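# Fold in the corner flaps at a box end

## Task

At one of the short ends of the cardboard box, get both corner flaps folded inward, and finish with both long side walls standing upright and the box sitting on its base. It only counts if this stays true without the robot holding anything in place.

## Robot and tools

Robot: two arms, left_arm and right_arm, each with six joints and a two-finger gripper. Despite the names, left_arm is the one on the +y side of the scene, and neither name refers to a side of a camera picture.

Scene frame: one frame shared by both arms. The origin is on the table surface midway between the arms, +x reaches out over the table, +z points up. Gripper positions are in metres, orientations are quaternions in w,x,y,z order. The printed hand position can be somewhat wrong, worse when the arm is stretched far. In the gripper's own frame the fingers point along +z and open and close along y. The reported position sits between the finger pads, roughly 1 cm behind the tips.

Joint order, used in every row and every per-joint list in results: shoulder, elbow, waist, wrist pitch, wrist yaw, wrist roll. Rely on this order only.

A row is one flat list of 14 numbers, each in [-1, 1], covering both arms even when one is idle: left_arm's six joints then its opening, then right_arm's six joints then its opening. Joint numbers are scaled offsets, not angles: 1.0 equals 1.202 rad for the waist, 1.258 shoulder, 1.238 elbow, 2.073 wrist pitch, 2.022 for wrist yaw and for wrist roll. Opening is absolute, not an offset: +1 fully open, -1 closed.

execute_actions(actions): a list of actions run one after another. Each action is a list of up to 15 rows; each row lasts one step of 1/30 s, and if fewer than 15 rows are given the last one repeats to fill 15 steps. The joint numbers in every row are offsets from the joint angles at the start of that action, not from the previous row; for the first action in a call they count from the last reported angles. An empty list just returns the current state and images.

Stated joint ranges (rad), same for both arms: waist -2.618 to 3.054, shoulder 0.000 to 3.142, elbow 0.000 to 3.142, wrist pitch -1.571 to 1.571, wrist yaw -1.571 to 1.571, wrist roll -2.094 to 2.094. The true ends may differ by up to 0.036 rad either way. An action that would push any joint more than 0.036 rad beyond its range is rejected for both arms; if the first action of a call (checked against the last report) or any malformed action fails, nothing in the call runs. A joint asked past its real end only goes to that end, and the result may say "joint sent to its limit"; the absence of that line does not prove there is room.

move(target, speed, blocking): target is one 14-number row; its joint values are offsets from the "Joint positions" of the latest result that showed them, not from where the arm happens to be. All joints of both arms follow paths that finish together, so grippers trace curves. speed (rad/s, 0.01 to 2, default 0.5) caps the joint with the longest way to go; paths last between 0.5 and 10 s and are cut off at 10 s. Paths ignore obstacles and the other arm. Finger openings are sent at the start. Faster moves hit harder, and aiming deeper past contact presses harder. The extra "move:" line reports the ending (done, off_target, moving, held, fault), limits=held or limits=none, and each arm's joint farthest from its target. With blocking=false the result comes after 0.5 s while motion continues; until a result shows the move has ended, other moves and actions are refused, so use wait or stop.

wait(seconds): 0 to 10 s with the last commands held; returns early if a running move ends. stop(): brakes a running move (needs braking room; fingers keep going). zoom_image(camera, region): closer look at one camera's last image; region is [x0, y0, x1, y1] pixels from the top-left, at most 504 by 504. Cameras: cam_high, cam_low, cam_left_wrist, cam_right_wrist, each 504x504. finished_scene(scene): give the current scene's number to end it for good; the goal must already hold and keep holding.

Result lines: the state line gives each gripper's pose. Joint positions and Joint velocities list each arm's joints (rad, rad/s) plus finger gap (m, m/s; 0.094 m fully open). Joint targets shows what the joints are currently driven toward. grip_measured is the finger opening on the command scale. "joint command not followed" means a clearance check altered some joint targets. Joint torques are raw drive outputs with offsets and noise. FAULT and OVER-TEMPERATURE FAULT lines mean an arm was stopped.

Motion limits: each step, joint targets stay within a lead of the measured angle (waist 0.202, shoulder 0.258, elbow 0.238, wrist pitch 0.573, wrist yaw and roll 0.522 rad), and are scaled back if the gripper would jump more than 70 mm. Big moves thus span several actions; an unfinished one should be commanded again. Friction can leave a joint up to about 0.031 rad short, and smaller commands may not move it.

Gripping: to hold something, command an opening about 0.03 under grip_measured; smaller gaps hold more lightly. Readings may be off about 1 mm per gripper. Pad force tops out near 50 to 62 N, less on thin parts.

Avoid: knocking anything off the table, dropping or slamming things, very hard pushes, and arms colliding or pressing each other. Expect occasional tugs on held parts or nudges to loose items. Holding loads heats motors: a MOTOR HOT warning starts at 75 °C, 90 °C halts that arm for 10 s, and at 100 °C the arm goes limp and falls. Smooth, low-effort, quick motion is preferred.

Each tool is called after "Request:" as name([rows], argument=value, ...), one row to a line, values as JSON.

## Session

Request:
execute_actions(actions=[])

Scene clock: 0.00 s.
left_arm: end_effector_position=(+0.4059, +0.2573, +0.3991) grip_measured=+1.000 end_effector_quat_wxyz=(+0.701, +0.014, +0.713, -0.013) | right_arm: end_effector_position=(+0.3272, -0.3368, +0.4025) grip_measured=+1.000 end_effector_quat_wxyz=(+0.701, +0.058, +0.708, -0.068)
Joint names: [shoulder, elbow, waist, wrist pitch, wrist yaw, wrist roll]
Joint positions: left_arm=[ 1.056  1.056  0.007 -0.017  0.01   0.002  0.094] | right_arm=[ 1.058  1.063 -0.012 -0.014  0.017 -0.015  0.094]
Joint velocities: left_arm=[-0.012 -0.002 -0.002 -0.051  0.081 -0.022  0.   ] | right_arm=[ 0.007  0.012 -0.002 -0.095 -0.037 -0.037  0.   ]
Joint torques (N m, as the arm reports them, + toward a larger angle): no reading
Joint targets: left_arm=[1.056 1.056 0.007 -0.017 0.010 0.002] | right_arm=[1.058 1.063 -0.012 -0.014 0.017 -0.015]

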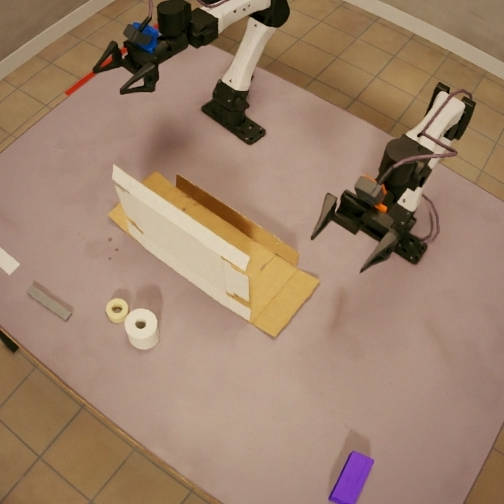

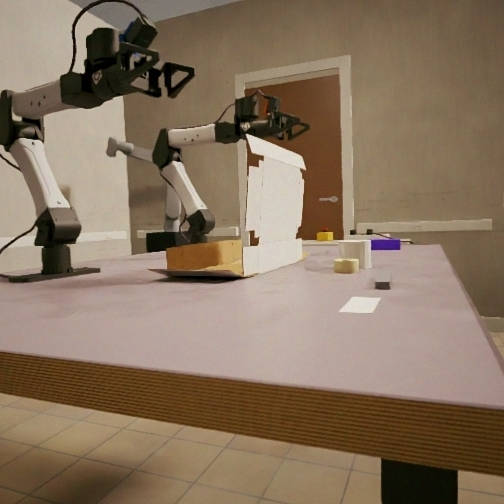

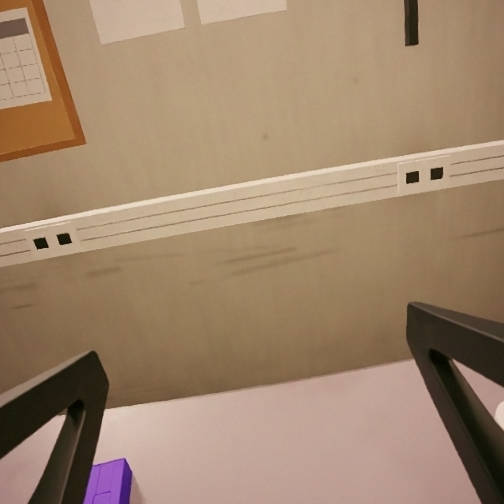

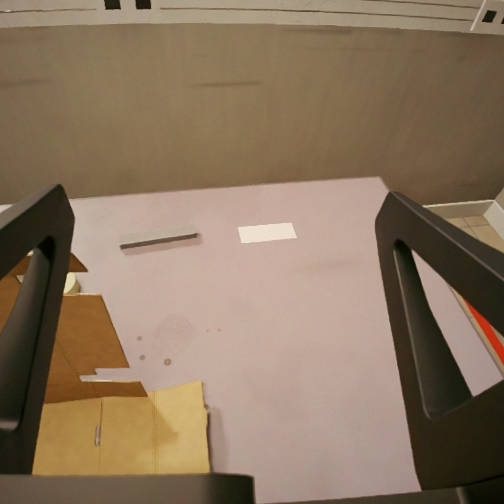

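Request:
move(target=[0,0,0,-0.5,0,0,-1,0,0,0,-0.618,0,1,1], speed=1.2)

Request:
move(target=[0,0,0,0,0,0,-1,0.6,0.4,0.58,0,0,0,1], speed=0.6)

Scene clock: 11.40 s.
left_arm: end_effector_position=(+0.2844, +0.2608, +0.1911) grip_measured=-0.986 end_effector_quat_wxyz=(+0.262, +0.016, +0.965, -0.008) | right_arm: end_effector_position=(+0.1547, -0.3088, +0.1694) grip_measured=+1.000 end_effector_quat_wxyz=(+0.095, +0.873, +0.465, +0.111)
Joint names: [shoulder, elbow, waist, wrist pitch, wrist yaw, wrist roll]
Joint positions: left_arm=[ 1.056  1.056  0.007 -1.041  0.01   0.002  0.001] | right_arm=[ 1.058  1.063 -0.012 -1.283  0.017  1.998  0.094]
Joint velocities: left_arm=[ 0.002  0.007 -0.012 -0.022  0.081 -0.037 -0.001] | right_arm=[ 0.002 -0.007 -0.007 -0.037 -0.007  0.007  0.   ]
Joint torques (N m, as the arm reports them, + toward a larger angle): left_arm=[-2.74  8.46 -0.01  1.69 -0.04  0.  ] | right_arm=[-1.53  7.45 -0.2   0.99  0.08  0.18]
Joint targets: left_arm=[1.056 1.056 0.007 -1.053 0.010 0.002] | right_arm=[1.058 1.063 -0.012 -1.295 0.017 2.007]
move: done; limits=none; left_arm: farthest joint: the wrist pitch, 0.012 radians from its target (1.037 radians at the start); right_arm: farthest joint: the wrist pitch, 0.012 radians from its target (1.281 radians at the start)

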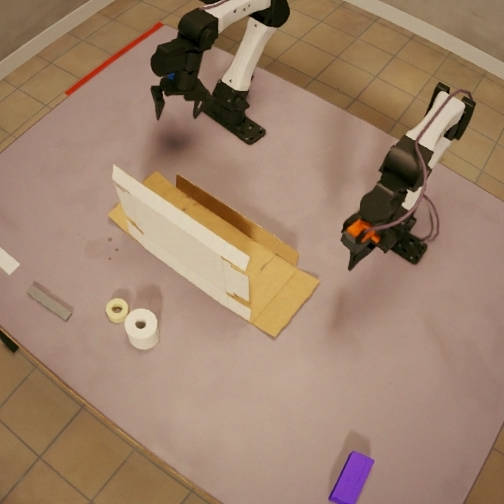

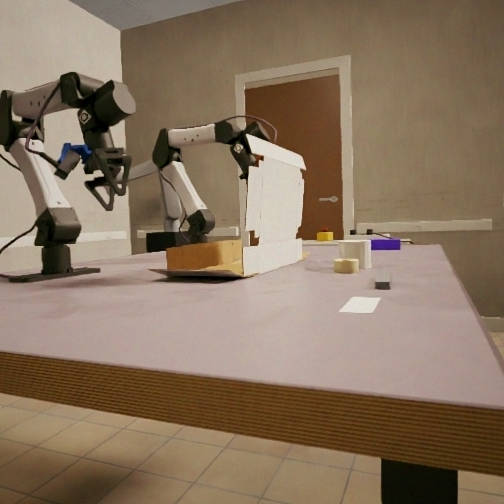

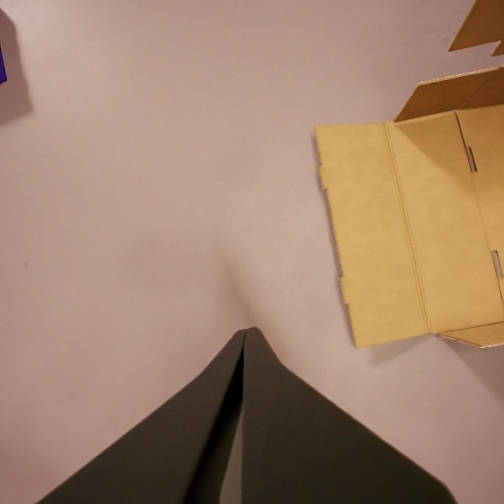

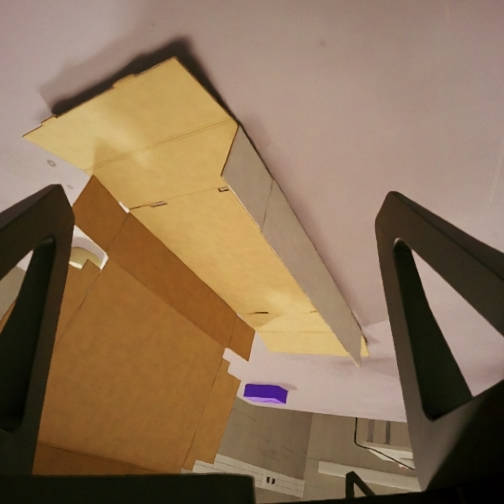

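Scene clock: 13.10 s.
left_arm: end_effector_position=(+0.2844, +0.2608, +0.1911) grip_measured=-0.986 end_effector_quat_wxyz=(+0.262, +0.016, +0.965, -0.008) | right_arm: end_effector_position=(+0.2453, -0.1032, +0.1200) grip_measured=+1.000 end_effector_quat_wxyz=(+0.013, +0.669, +0.743, +0.013)
Joint names: [shoulder, elbow, waist, wrist pitch, wrist yaw, wrist roll]
Joint positions: left_arm=[ 1.056  1.056  0.007 -1.041  0.01   0.002  0.001] | right_arm=[ 1.796  1.535  0.682 -1.278  0.017  1.998  0.094]
Joint velocities: left_arm=[-0.012 -0.007  0.007 -0.007  0.037 -0.022  0.   ] | right_arm=[-0.012 -0.012 -0.007  0.051  0.037 -0.007  0.   ]
Joint torques (N m, as the arm reports them, + toward a larger angle): left_arm=[-2.69  8.43  0.    1.8  -0.01  0.  ] | right_arm=[-6.51  8.94  0.09  0.45  0.09  0.12]
Joint targets: left_arm=[1.056 1.056 0.007 -1.041 0.010 0.002] | right_arm=[1.813 1.558 0.685 -1.283 0.017 1.998]
move: off_target (right_arm); limits=none; left_arm: farthest joint: the waist, 0.000 radians from its target (0.000 radians at the start); right_arm: farthest joint: the elbow, 0.023 radians from its target (0.495 radians at the start)

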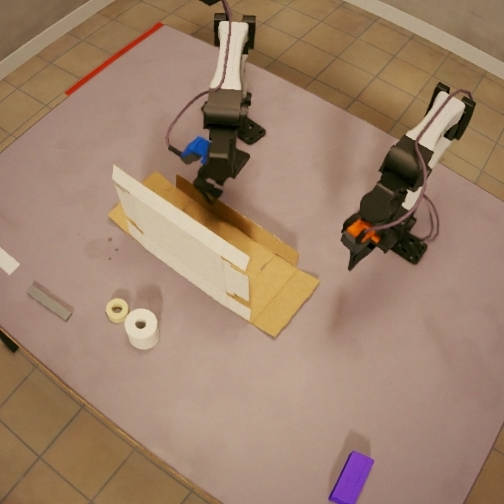

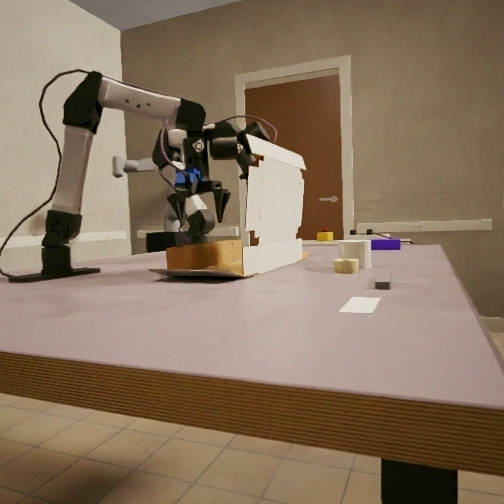

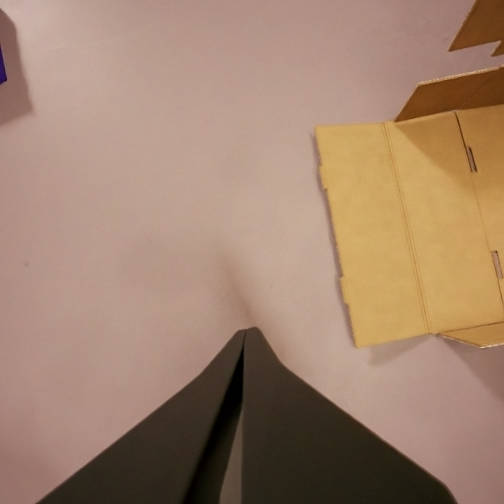

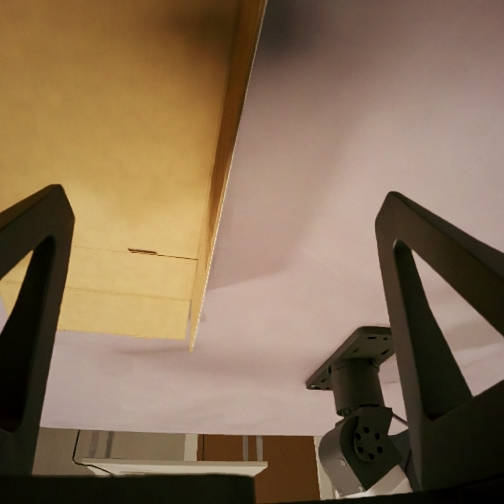

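Request:
move(target=[0,0,0,0,0,0,-1,0.07,-0.23,0,0.16,0,0.045,1], speed=0.3)

Request:
move(target=[0,0,0,0,0,0,-1,0,0,0,0,0,0,-1])

Scene clock: 19.03 s.
left_arm: end_effector_position=(+0.2844, +0.2608, +0.1911) grip_measured=-0.986 end_effector_quat_wxyz=(+0.262, +0.016, +0.965, -0.008) | right_arm: end_effector_position=(+0.2447, -0.1035, +0.0340) grip_measured=+1.000 end_effector_quat_wxyz=(+0.012, +0.696, +0.718, +0.009)
Joint names: [shoulder, elbow, waist, wrist pitch, wrist yaw, wrist roll]
Joint positions: left_arm=[ 1.056  1.056  0.007 -1.041  0.01   0.002  0.001] | right_arm=[ 1.861  1.271  0.682 -0.956  0.017  2.071  0.094]
Joint velocities: left_arm=[-0.007 -0.007 -0.012 -0.081 -0.051 -0.037 -0.   ] | right_arm=[ 0.002  0.002  0.002 -0.081 -0.066  0.022  0.   ]
Joint torques (N m, as the arm reports them, + toward a larger angle): left_arm=[-2.57  8.39 -0.01  1.79 -0.03  0.02] | right_arm=[-6.39  5.25 -0.21  0.59  0.07  0.2 ]
Joint targets: left_arm=[1.056 1.056 0.007 -1.041 0.010 0.002] | right_arm=[1.884 1.251 0.682 -0.946 0.017 2.080]
joint sent to its limit (right arm) — the command would take the wrist roll past its upper limit, so that joint was sent only as far as its limit.
move: off_target (right_arm); limits=none; left_arm: farthest joint: the waist, 0.000 radians from its target (0.000 radians at the start); right_arm: farthest joint: the shoulder, 0.023 radians from its target (0.088 radians at the start)

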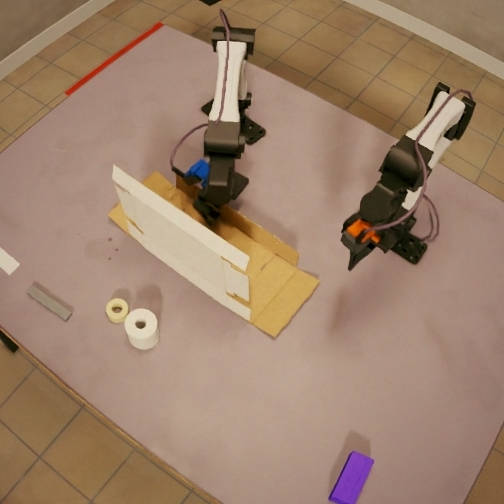

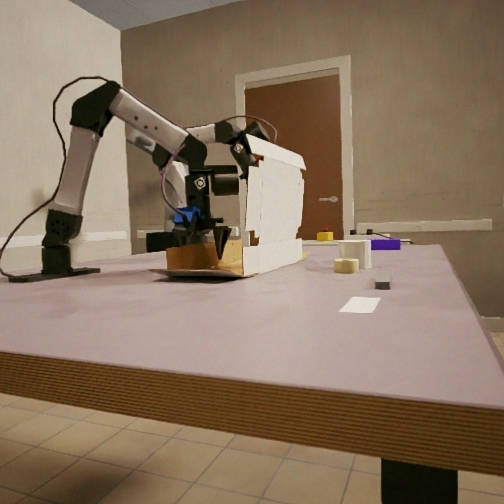

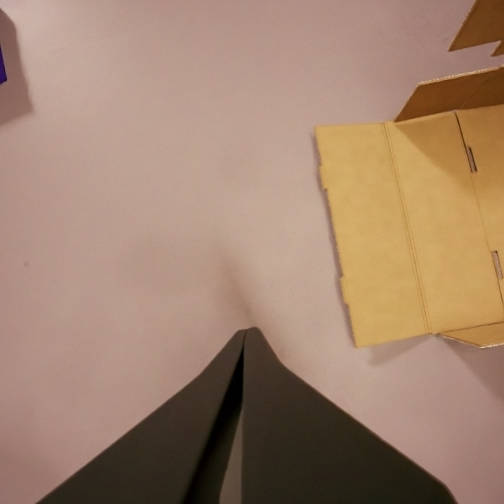

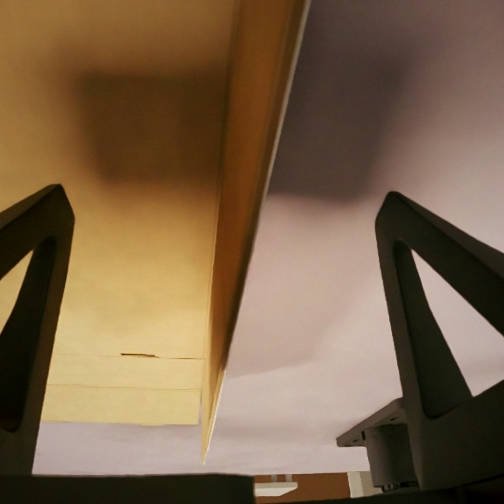

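Scene clock: 19.60 s.
left_arm: end_effector_position=(+0.2844, +0.2608, +0.1911) grip_measured=-0.986 end_effector_quat_wxyz=(+0.262, +0.016, +0.965, -0.008) | right_arm: end_effector_position=(+0.2452, -0.1031, +0.0340) grip_measured=-0.971 end_effector_quat_wxyz=(+0.012, +0.695, +0.719, +0.010)
Joint names: [shoulder, elbow, waist, wrist pitch, wrist yaw, wrist roll]
Joint positions: left_arm=[ 1.056  1.056  0.007 -1.041  0.01   0.002  0.001] | right_arm=[ 1.861  1.271  0.682 -0.953  0.018  2.071  0.001]
Joint velocities: left_arm=[-0.002 -0.002  0.002  0.037 -0.022 -0.125  0.   ] | right_arm=[ 0.017  0.007 -0.007  0.066  0.007 -0.037 -0.001]
Joint torques (N m, as the arm reports them, + toward a larger angle): left_arm=[-2.72  8.46  0.02  1.8  -0.04  0.02] | right_arm=[-7.75  6.77 -0.32  0.47  0.06  0.14]
Joint targets: left_arm=[1.056 1.056 0.007 -1.041 0.010 0.002] | right_arm=[1.861 1.271 0.681 -0.956 0.017 2.071]
move: done; limits=none; left_arm: farthest joint: the waist, 0.000 radians from its target (0.000 radians at the start); right_arm: farthest joint: the wrist pitch, 0.003 radians from its target (0.000 radians at the start)

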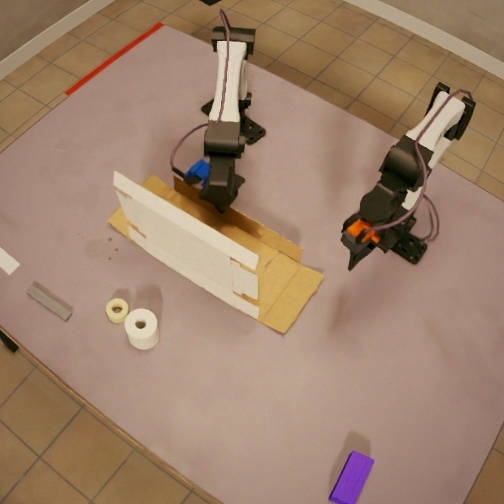

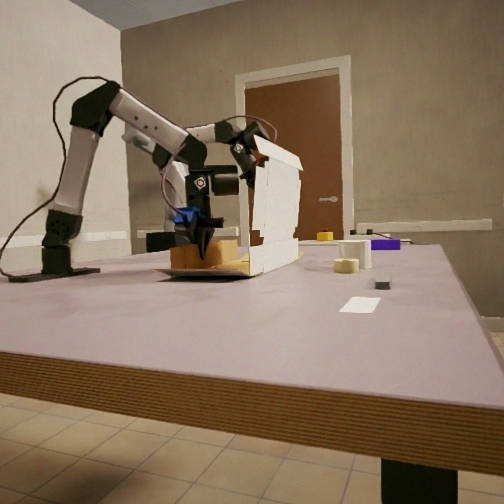

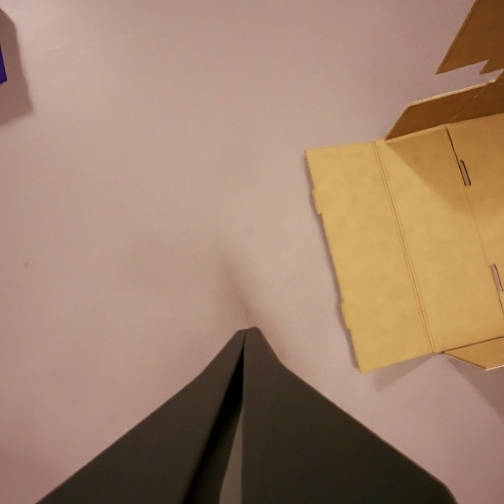

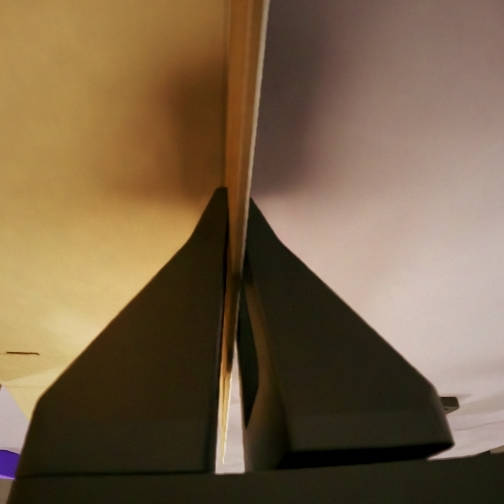

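Request:
move(target=[-0.116,-0.527,-0.47,0.216,0,0,-1,0.04,0,0,0,0,0,-1], speed=0.5)

Scene clock: 25.90 s.
left_arm: end_effector_position=(+0.2018, +0.1515, +0.0357) grip_measured=-0.986 end_effector_quat_wxyz=(+0.212, +0.282, +0.933, -0.069) | right_arm: end_effector_position=(+0.2451, -0.1032, +0.0335) grip_measured=-0.971 end_effector_quat_wxyz=(+0.012, +0.695, +0.719, +0.010)
Joint names: [shoulder, elbow, waist, wrist pitch, wrist yaw, wrist roll]
Joint positions: left_arm=[ 0.934  0.418 -0.548 -0.605  0.01   0.002  0.001] | right_arm=[ 1.863  1.271  0.682 -0.953  0.018  2.071  0.001]
Joint velocities: left_arm=[ 0.007 -0.022 -0.017 -0.022 -0.081 -0.022  0.   ] | right_arm=[-0.017  0.007 -0.002 -0.066 -0.022  0.051  0.   ]
Joint torques (N m, as the arm reports them, + toward a larger angle): left_arm=[-3.33  7.11 -0.94  1.74 -0.04  0.02] | right_arm=[-4.82  6.81 -0.2   0.49  0.09  0.12]
Joint targets: left_arm=[0.910 0.403 -0.558 -0.593 0.010 0.002] | right_arm=[1.912 1.271 0.682 -0.954 0.018 2.071]
move: off_target (left_arm, right_arm); limits=none; left_arm: farthest joint: the shoulder, 0.024 radians from its target (0.146 radians at the start); right_arm: farthest joint: the shoulder, 0.048 radians from its target (0.050 radians at the start)

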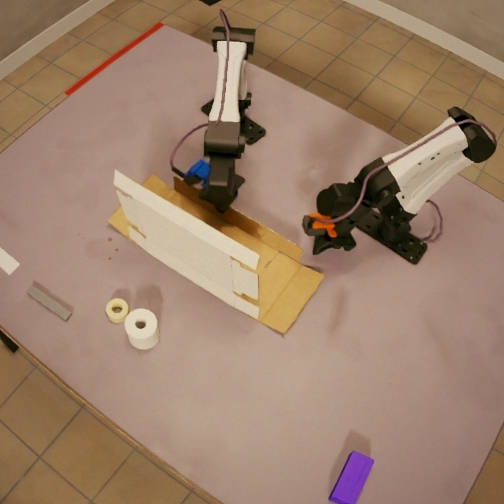

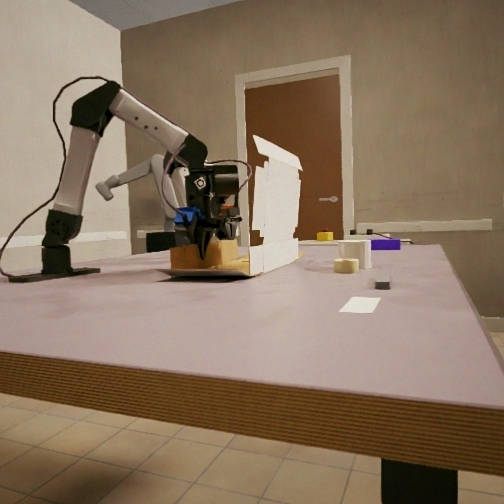

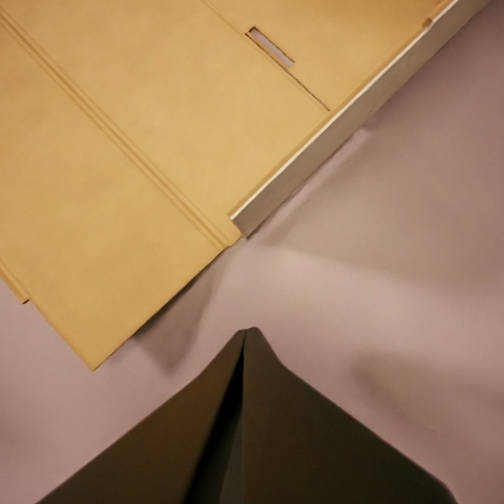

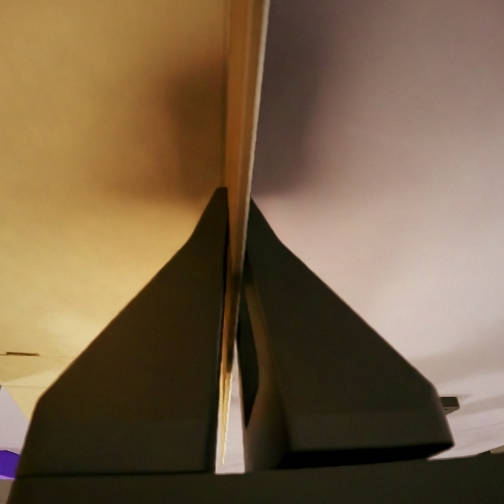

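Request:
move(target=[0,0,-0.09,0,0,0,-1,0.04,0,0,0,0,0,-1])

Request:
move(target=[0.49,0.31,-0.04,0.125,0,0,-1,0.04,0,0,0,0,0,-1], speed=0.3)

Scene clock: 31.27 s.
left_arm: end_effector_position=(+0.1894, +0.1347, +0.0357) grip_measured=-0.986 end_effector_quat_wxyz=(+0.209, +0.328, +0.918, -0.079) | right_arm: end_effector_position=(+0.2451, -0.1032, +0.0335) grip_measured=-0.971 end_effector_quat_wxyz=(+0.012, +0.695, +0.719, +0.010)
Joint names: [shoulder, elbow, waist, wrist pitch, wrist yaw, wrist roll]
Joint positions: left_arm=[ 0.934  0.418 -0.647 -0.605  0.01   0.002  0.001] | right_arm=[ 1.863  1.271  0.682 -0.953  0.018  2.071  0.001]
Joint velocities: left_arm=[-0.002  0.007  0.007  0.037  0.022 -0.037  0.   ] | right_arm=[-0.012 -0.012 -0.002  0.022 -0.007 -0.081 -0.001]
Joint torques (N m, as the arm reports them, + toward a larger angle): left_arm=[-1.61  8.37 -1.    1.66 -0.05 -0.01] | right_arm=[-4.71  6.83 -0.22  0.49  0.09  0.13]
Joint targets: left_arm=[0.934 0.418 -0.657 -0.605 0.010 0.002] | right_arm=[1.913 1.271 0.682 -0.953 0.018 2.071]
move: off_target (right_arm); limits=none; left_arm: farthest joint: the waist, 0.010 radians from its target (0.108 radians at the start); right_arm: farthest joint: the shoulder, 0.050 radians from its target (0.050 radians at the start)

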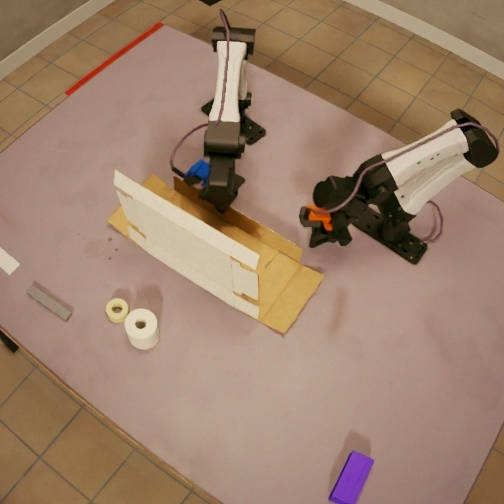

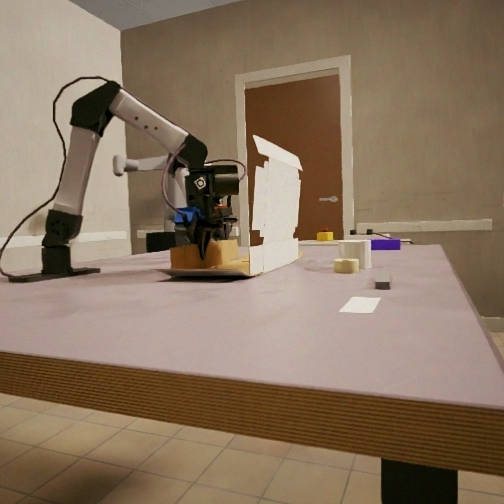

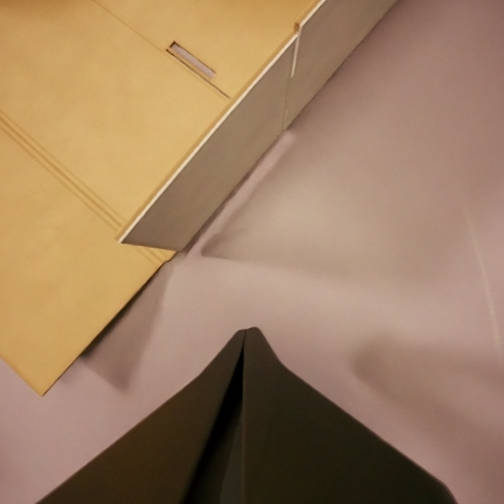

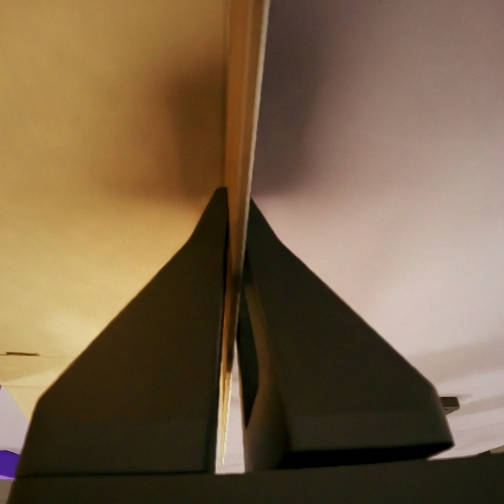

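Scene clock: 33.67 s.
left_arm: end_effector_position=(+0.2544, +0.0680, +0.0178) grip_measured=-0.986 end_effector_quat_wxyz=(+0.152, +0.348, +0.923, -0.061) | right_arm: end_effector_position=(+0.2587, -0.1133, +0.0333) grip_measured=-0.971 end_effector_quat_wxyz=(+0.036, +0.707, +0.706, +0.017)
Joint names: [shoulder, elbow, waist, wrist pitch, wrist yaw, wrist roll]
Joint positions: left_arm=[ 1.525  0.759 -0.682 -0.476  0.009  0.002  0.001] | right_arm=[ 1.865  1.271  0.658 -0.924  0.059  2.079  0.001]
Joint velocities: left_arm=[-0.007 -0.007  0.002  0.007 -0.007 -0.081 -0.001] | right_arm=[-0.002 -0.007 -0.017 -0.022 -0.022  0.007  0.001]
Joint torques (N m, as the arm reports them, + toward a larger angle): left_arm=[-4.48 11.09 -1.15  2.91 -0.03  0.01] | right_arm=[-4.86  6.83  2.14  0.24 -0.34  0.04]
Joint targets: left_arm=[1.550 0.802 -0.694 -0.346 0.010 0.002] | right_arm=[1.914 1.271 0.682 -0.953 0.018 2.071]
move: off_target (left_arm, right_arm); limits=none; left_arm: farthest joint: the wrist pitch, 0.130 radians from its target (0.259 radians at the start); right_arm: farthest joint: the shoulder, 0.048 radians from its target (0.050 radians at the start)

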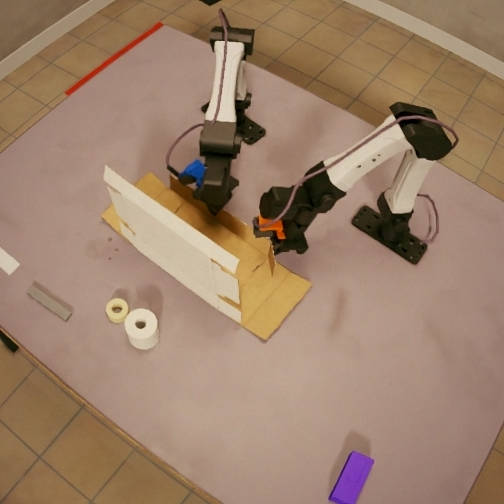

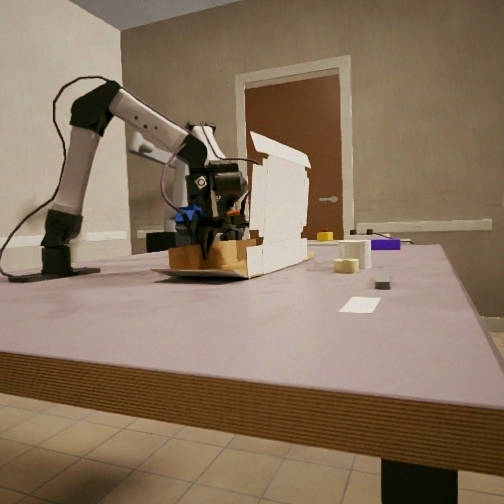

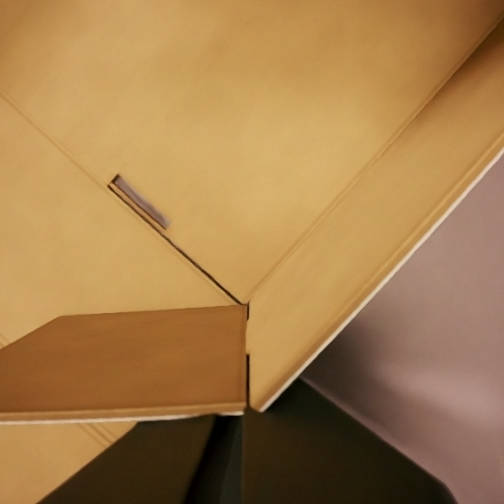

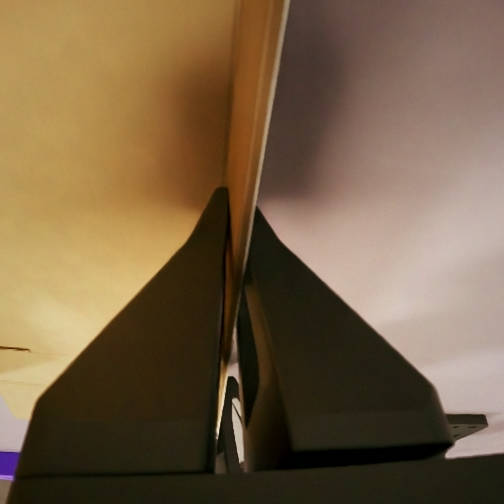

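Slide left along the flap, then push.

Request:
move(target=[-0.03,0,0.08,0,0,0,-1,0.04,0,0.02,-0.015,-0.02,0,-1], speed=0.2)

Request:
move(target=[0.1,0.12,0,0.08,0,0,-1,0.04,0,0,0,0,0,-1], speed=0.2)

Scene clock: 38.23 s.
left_arm: end_effector_position=(+0.2580, +0.0790, +0.0196) grip_measured=-0.986 end_effector_quat_wxyz=(+0.139, +0.323, +0.933, -0.081) | right_arm: end_effector_position=(+0.2674, -0.1030, +0.0341) grip_measured=-0.971 end_effector_quat_wxyz=(+0.033, +0.705, +0.707, +0.040)
Joint names: [shoulder, elbow, waist, wrist pitch, wrist yaw, wrist roll]
Joint positions: left_arm=[ 1.514  0.759 -0.614 -0.5    0.067  0.007  0.001] | right_arm=[ 1.871  1.279  0.663 -0.883  0.042  2.08   0.001]
Joint velocities: left_arm=[ 0.017  0.007  0.012  0.007  0.007 -0.037  0.   ] | right_arm=[ 0.002 -0.012 -0.007  0.022 -0.051 -0.037 -0.002]
Joint torques (N m, as the arm reports them, + toward a larger angle): left_arm=[-7.85  7.44  2.64  1.61 -0.48 -0.03] | right_arm=[-5.27  6.3   1.57 -0.13 -0.16  0.11]
Joint targets: left_arm=[1.488 0.759 -0.586 -0.476 0.009 0.002] | right_arm=[1.915 1.271 0.682 -0.956 0.019 2.080]
move: off_target (left_arm, right_arm); limits=none; left_arm: farthest joint: the wrist yaw, 0.058 radians from its target (0.000 radians at the start); right_arm: farthest joint: the wrist pitch, 0.072 radians from its target (0.031 radians at the start)

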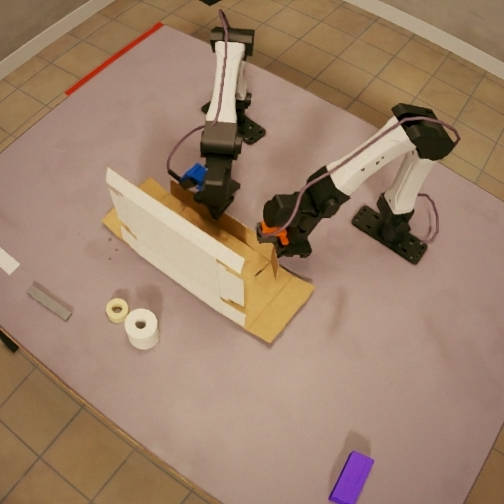

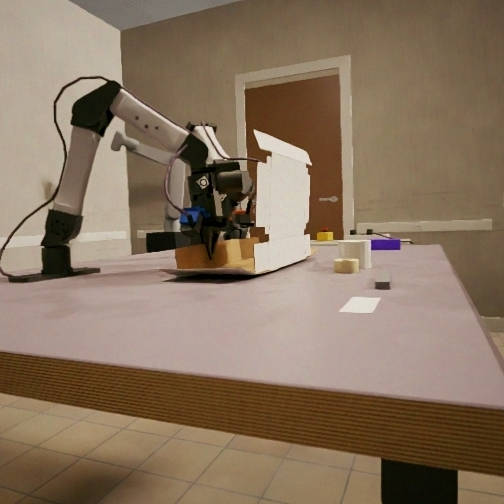

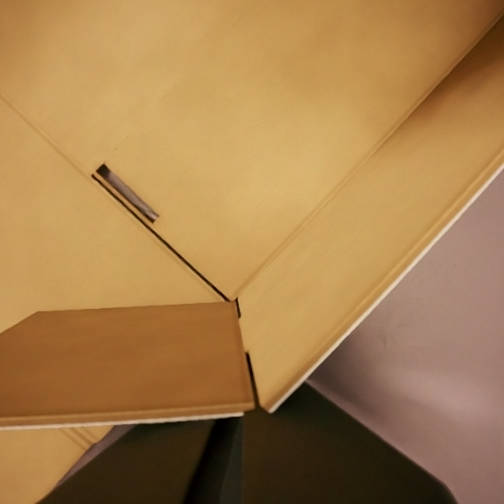

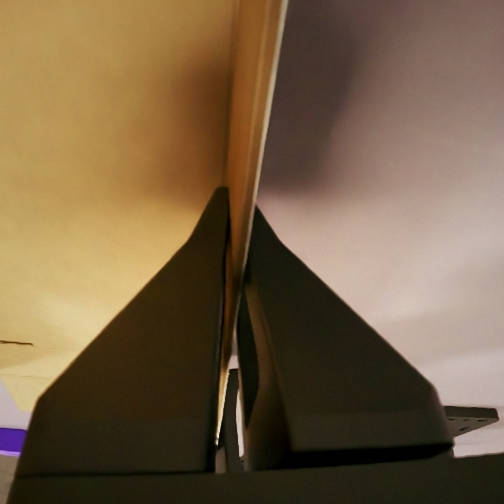

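Scene clock: 39.43 s.
left_arm: end_effector_position=(+0.2807, +0.0626, +0.0167) grip_measured=-0.986 end_effector_quat_wxyz=(+0.141, +0.323, +0.933, -0.079) | right_arm: end_effector_position=(+0.2839, -0.1175, +0.0336) grip_measured=-0.971 end_effector_quat_wxyz=(+0.066, +0.715, +0.694, +0.045)
Joint names: [shoulder, elbow, waist, wrist pitch, wrist yaw, wrist roll]
Joint positions: left_arm=[ 1.624  0.855 -0.614 -0.483  0.062  0.007  0.001] | right_arm=[ 1.878  1.279  0.634 -0.848  0.102  2.08   0.001]
Joint velocities: left_arm=[ 0.012 -0.002  0.002  0.037 -0.037  0.022 -0.   ] | right_arm=[ 0.007  0.002 -0.012  0.007  0.007 -0.022 -0.   ]
Joint torques (N m, as the arm reports them, + toward a larger angle): left_arm=[-6.   11.76  0.09  3.2   0.04  0.03] | right_arm=[-5.35  6.99  2.57  0.34 -0.49  0.1 ]
Joint targets: left_arm=[1.640 0.907 -0.614 -0.335 0.067 0.006] | right_arm=[1.922 1.279 0.663 -0.883 0.042 2.080]
move: off_target (left_arm, right_arm); limits=none; left_arm: farthest joint: the wrist pitch, 0.149 radians from its target (0.166 radians at the start); right_arm: farthest joint: the wrist yaw, 0.060 radians from its target (0.000 radians at the start)

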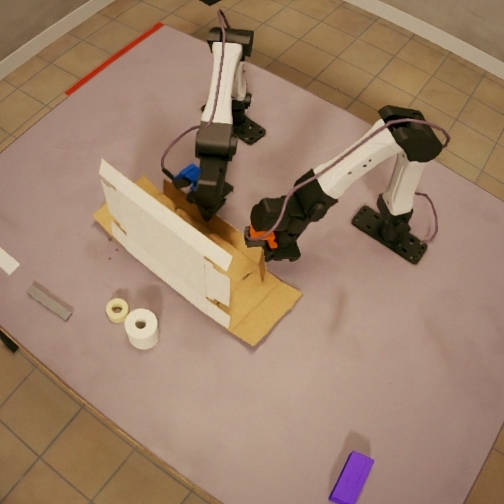

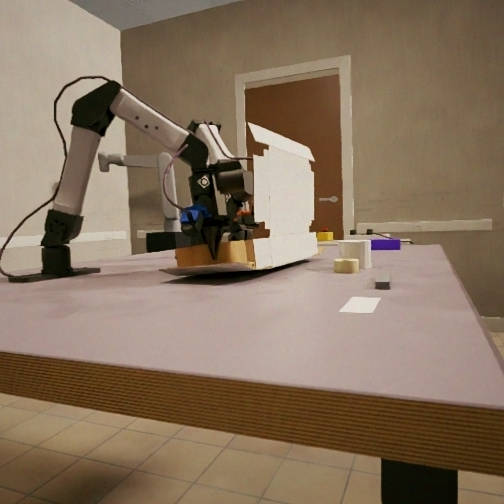

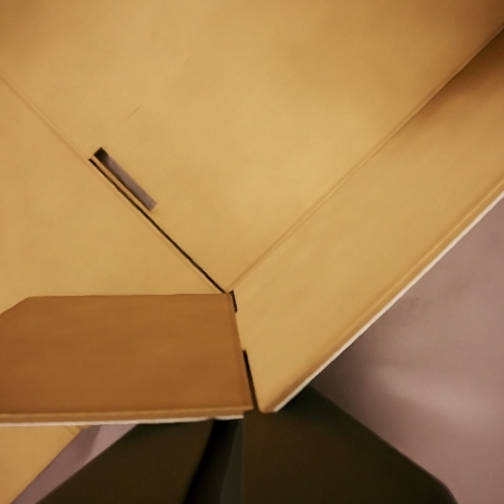

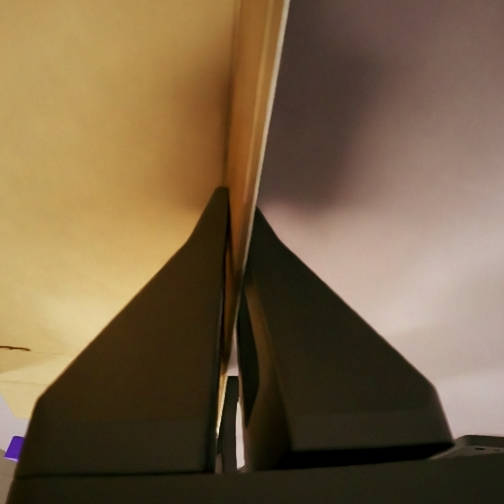

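Tip caught on the panel edge. Retract fully, restore right.

Request:
move(target=[-0.4,-0.25,0,-0.03,-0.03,0,-1,0,0,0,0,0,0,-1], speed=0.4)

Request:
move(target=[0,0,0.03,0,0,0,-1,0.02,0,0.04,-0.06,-0.045,0,-1], speed=0.15)

Scene clock: 45.27 s.
left_arm: end_effector_position=(+0.2291, +0.1126, +0.0503) grip_measured=-0.986 end_effector_quat_wxyz=(+0.215, +0.315, +0.921, -0.078) | right_arm: end_effector_position=(+0.2865, -0.1166, +0.0338) grip_measured=-0.971 end_effector_quat_wxyz=(+0.065, +0.717, +0.692, +0.051)
Joint names: [shoulder, elbow, waist, wrist pitch, wrist yaw, wrist roll]
Joint positions: left_arm=[ 1.141  0.566 -0.614 -0.535  0.012  0.007  0.001] | right_arm=[ 1.878  1.279  0.63  -0.837  0.095  2.08   0.001]
Joint velocities: left_arm=[-0.007 -0.002 -0.012 -0.051 -0.007  0.051 -0.   ] | right_arm=[-0.017 -0.002  0.002  0.037 -0.081 -0.022  0.   ]
Joint torques (N m, as the arm reports them, + toward a larger angle): left_arm=[-4.57  6.63 -0.06  1.54 -0.15  0.03] | right_arm=[-8.06  7.01  0.17  0.62  0.2   0.11]
Joint targets: left_arm=[1.121 0.546 -0.614 -0.546 0.001 0.007] | right_arm=[1.878 1.279 0.634 -0.848 0.102 2.080]
move: done; limits=none; left_arm: farthest joint: the shoulder, 0.020 radians from its target (0.503 radians at the start); right_arm: farthest joint: the wrist pitch, 0.011 radians from its target (0.000 radians at the start)

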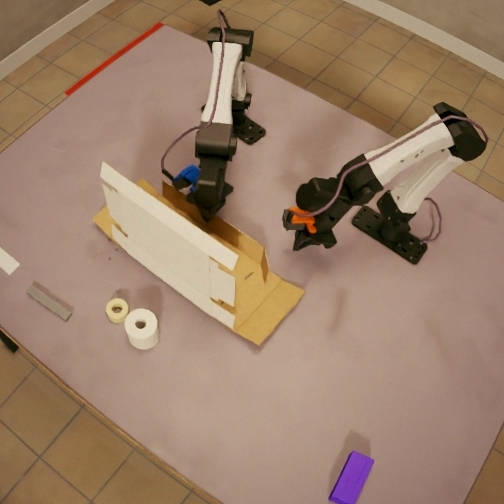

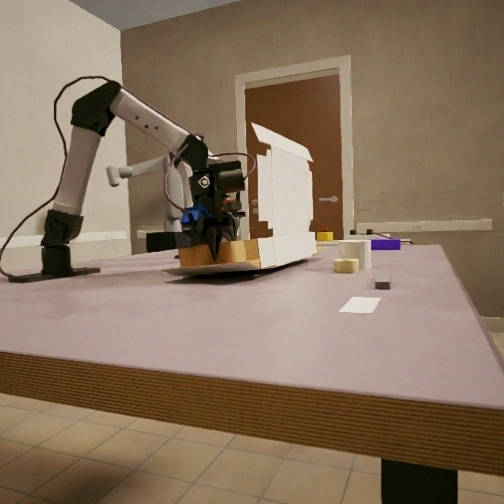

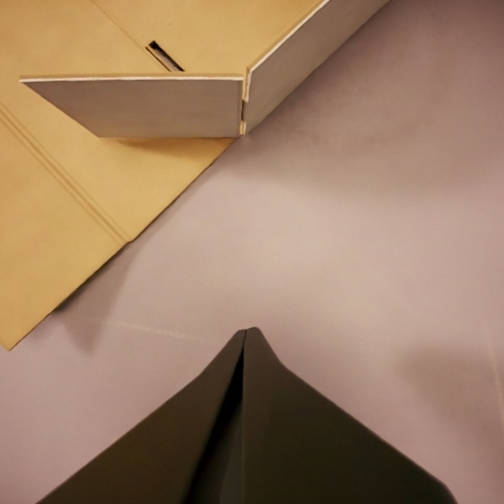

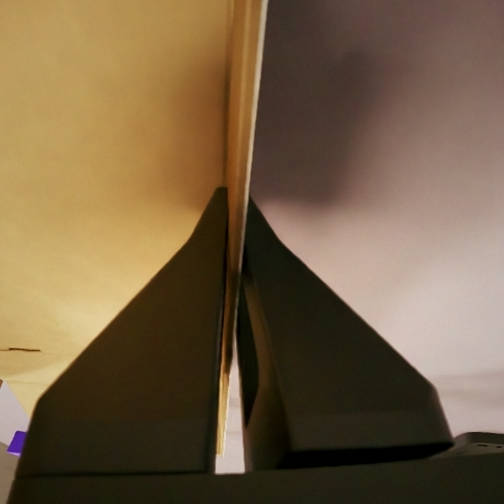

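Scene clock: 46.67 s.
left_arm: end_effector_position=(+0.2331, +0.1179, +0.0503) grip_measured=-0.986 end_effector_quat_wxyz=(+0.216, +0.303, +0.925, -0.075) | right_arm: end_effector_position=(+0.2584, -0.1056, +0.0330) grip_measured=-0.971 end_effector_quat_wxyz=(+0.023, +0.705, +0.709, +0.020)
Joint names: [shoulder, elbow, waist, wrist pitch, wrist yaw, wrist roll]
Joint positions: left_arm=[ 1.141  0.566 -0.589 -0.535  0.012  0.007  0.001] | right_arm=[ 1.878  1.287  0.664 -0.928  0.033  2.08   0.001]
Joint velocities: left_arm=[-0.017 -0.007 -0.007 -0.022 -0.051  0.051  0.   ] | right_arm=[ 0.022 -0.002 -0.007 -0.081  0.022 -0.007  0.   ]
Joint torques (N m, as the arm reports them, + toward a larger angle): left_arm=[-3.33  8.24  0.92  1.66 -0.02  0.03] | right_arm=[-6.42  6.29  1.07  0.21 -0.21  0.12]
Joint targets: left_arm=[1.141 0.566 -0.578 -0.535 0.012 0.007] | right_arm=[1.903 1.280 0.678 -0.961 0.004 2.080]
move: off_target (right_arm); limits=none; left_arm: farthest joint: the waist, 0.011 radians from its target (0.037 radians at the start); right_arm: farthest joint: the wrist pitch, 0.033 radians from its target (0.125 radians at the start)

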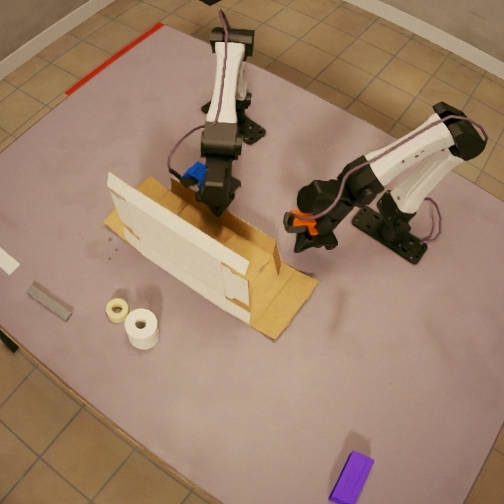

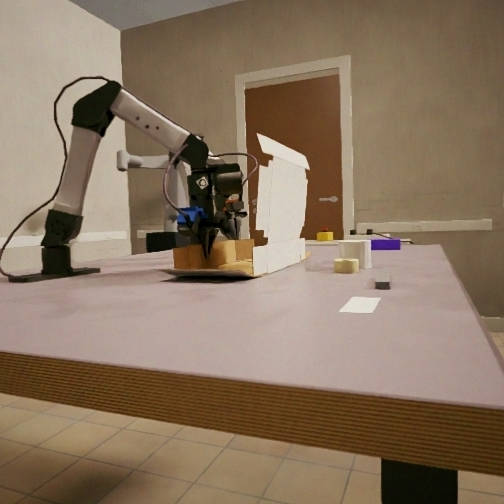

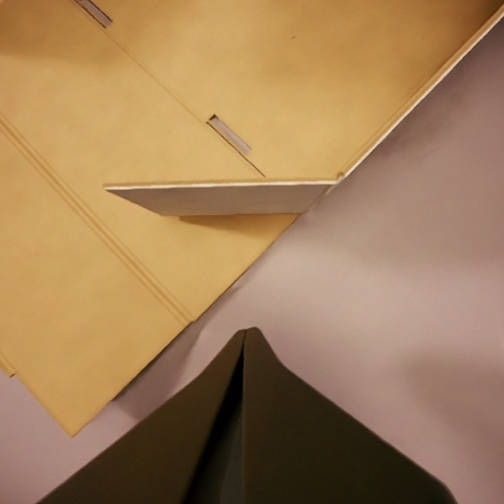

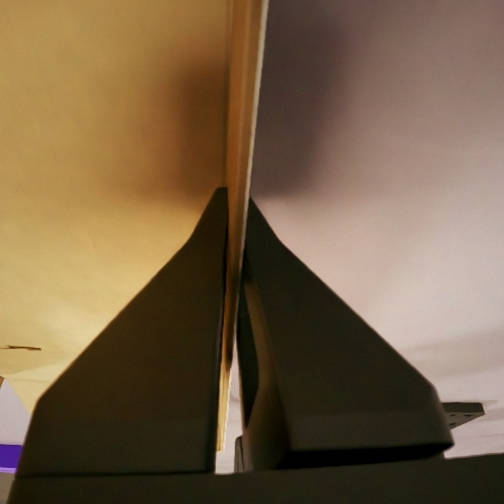

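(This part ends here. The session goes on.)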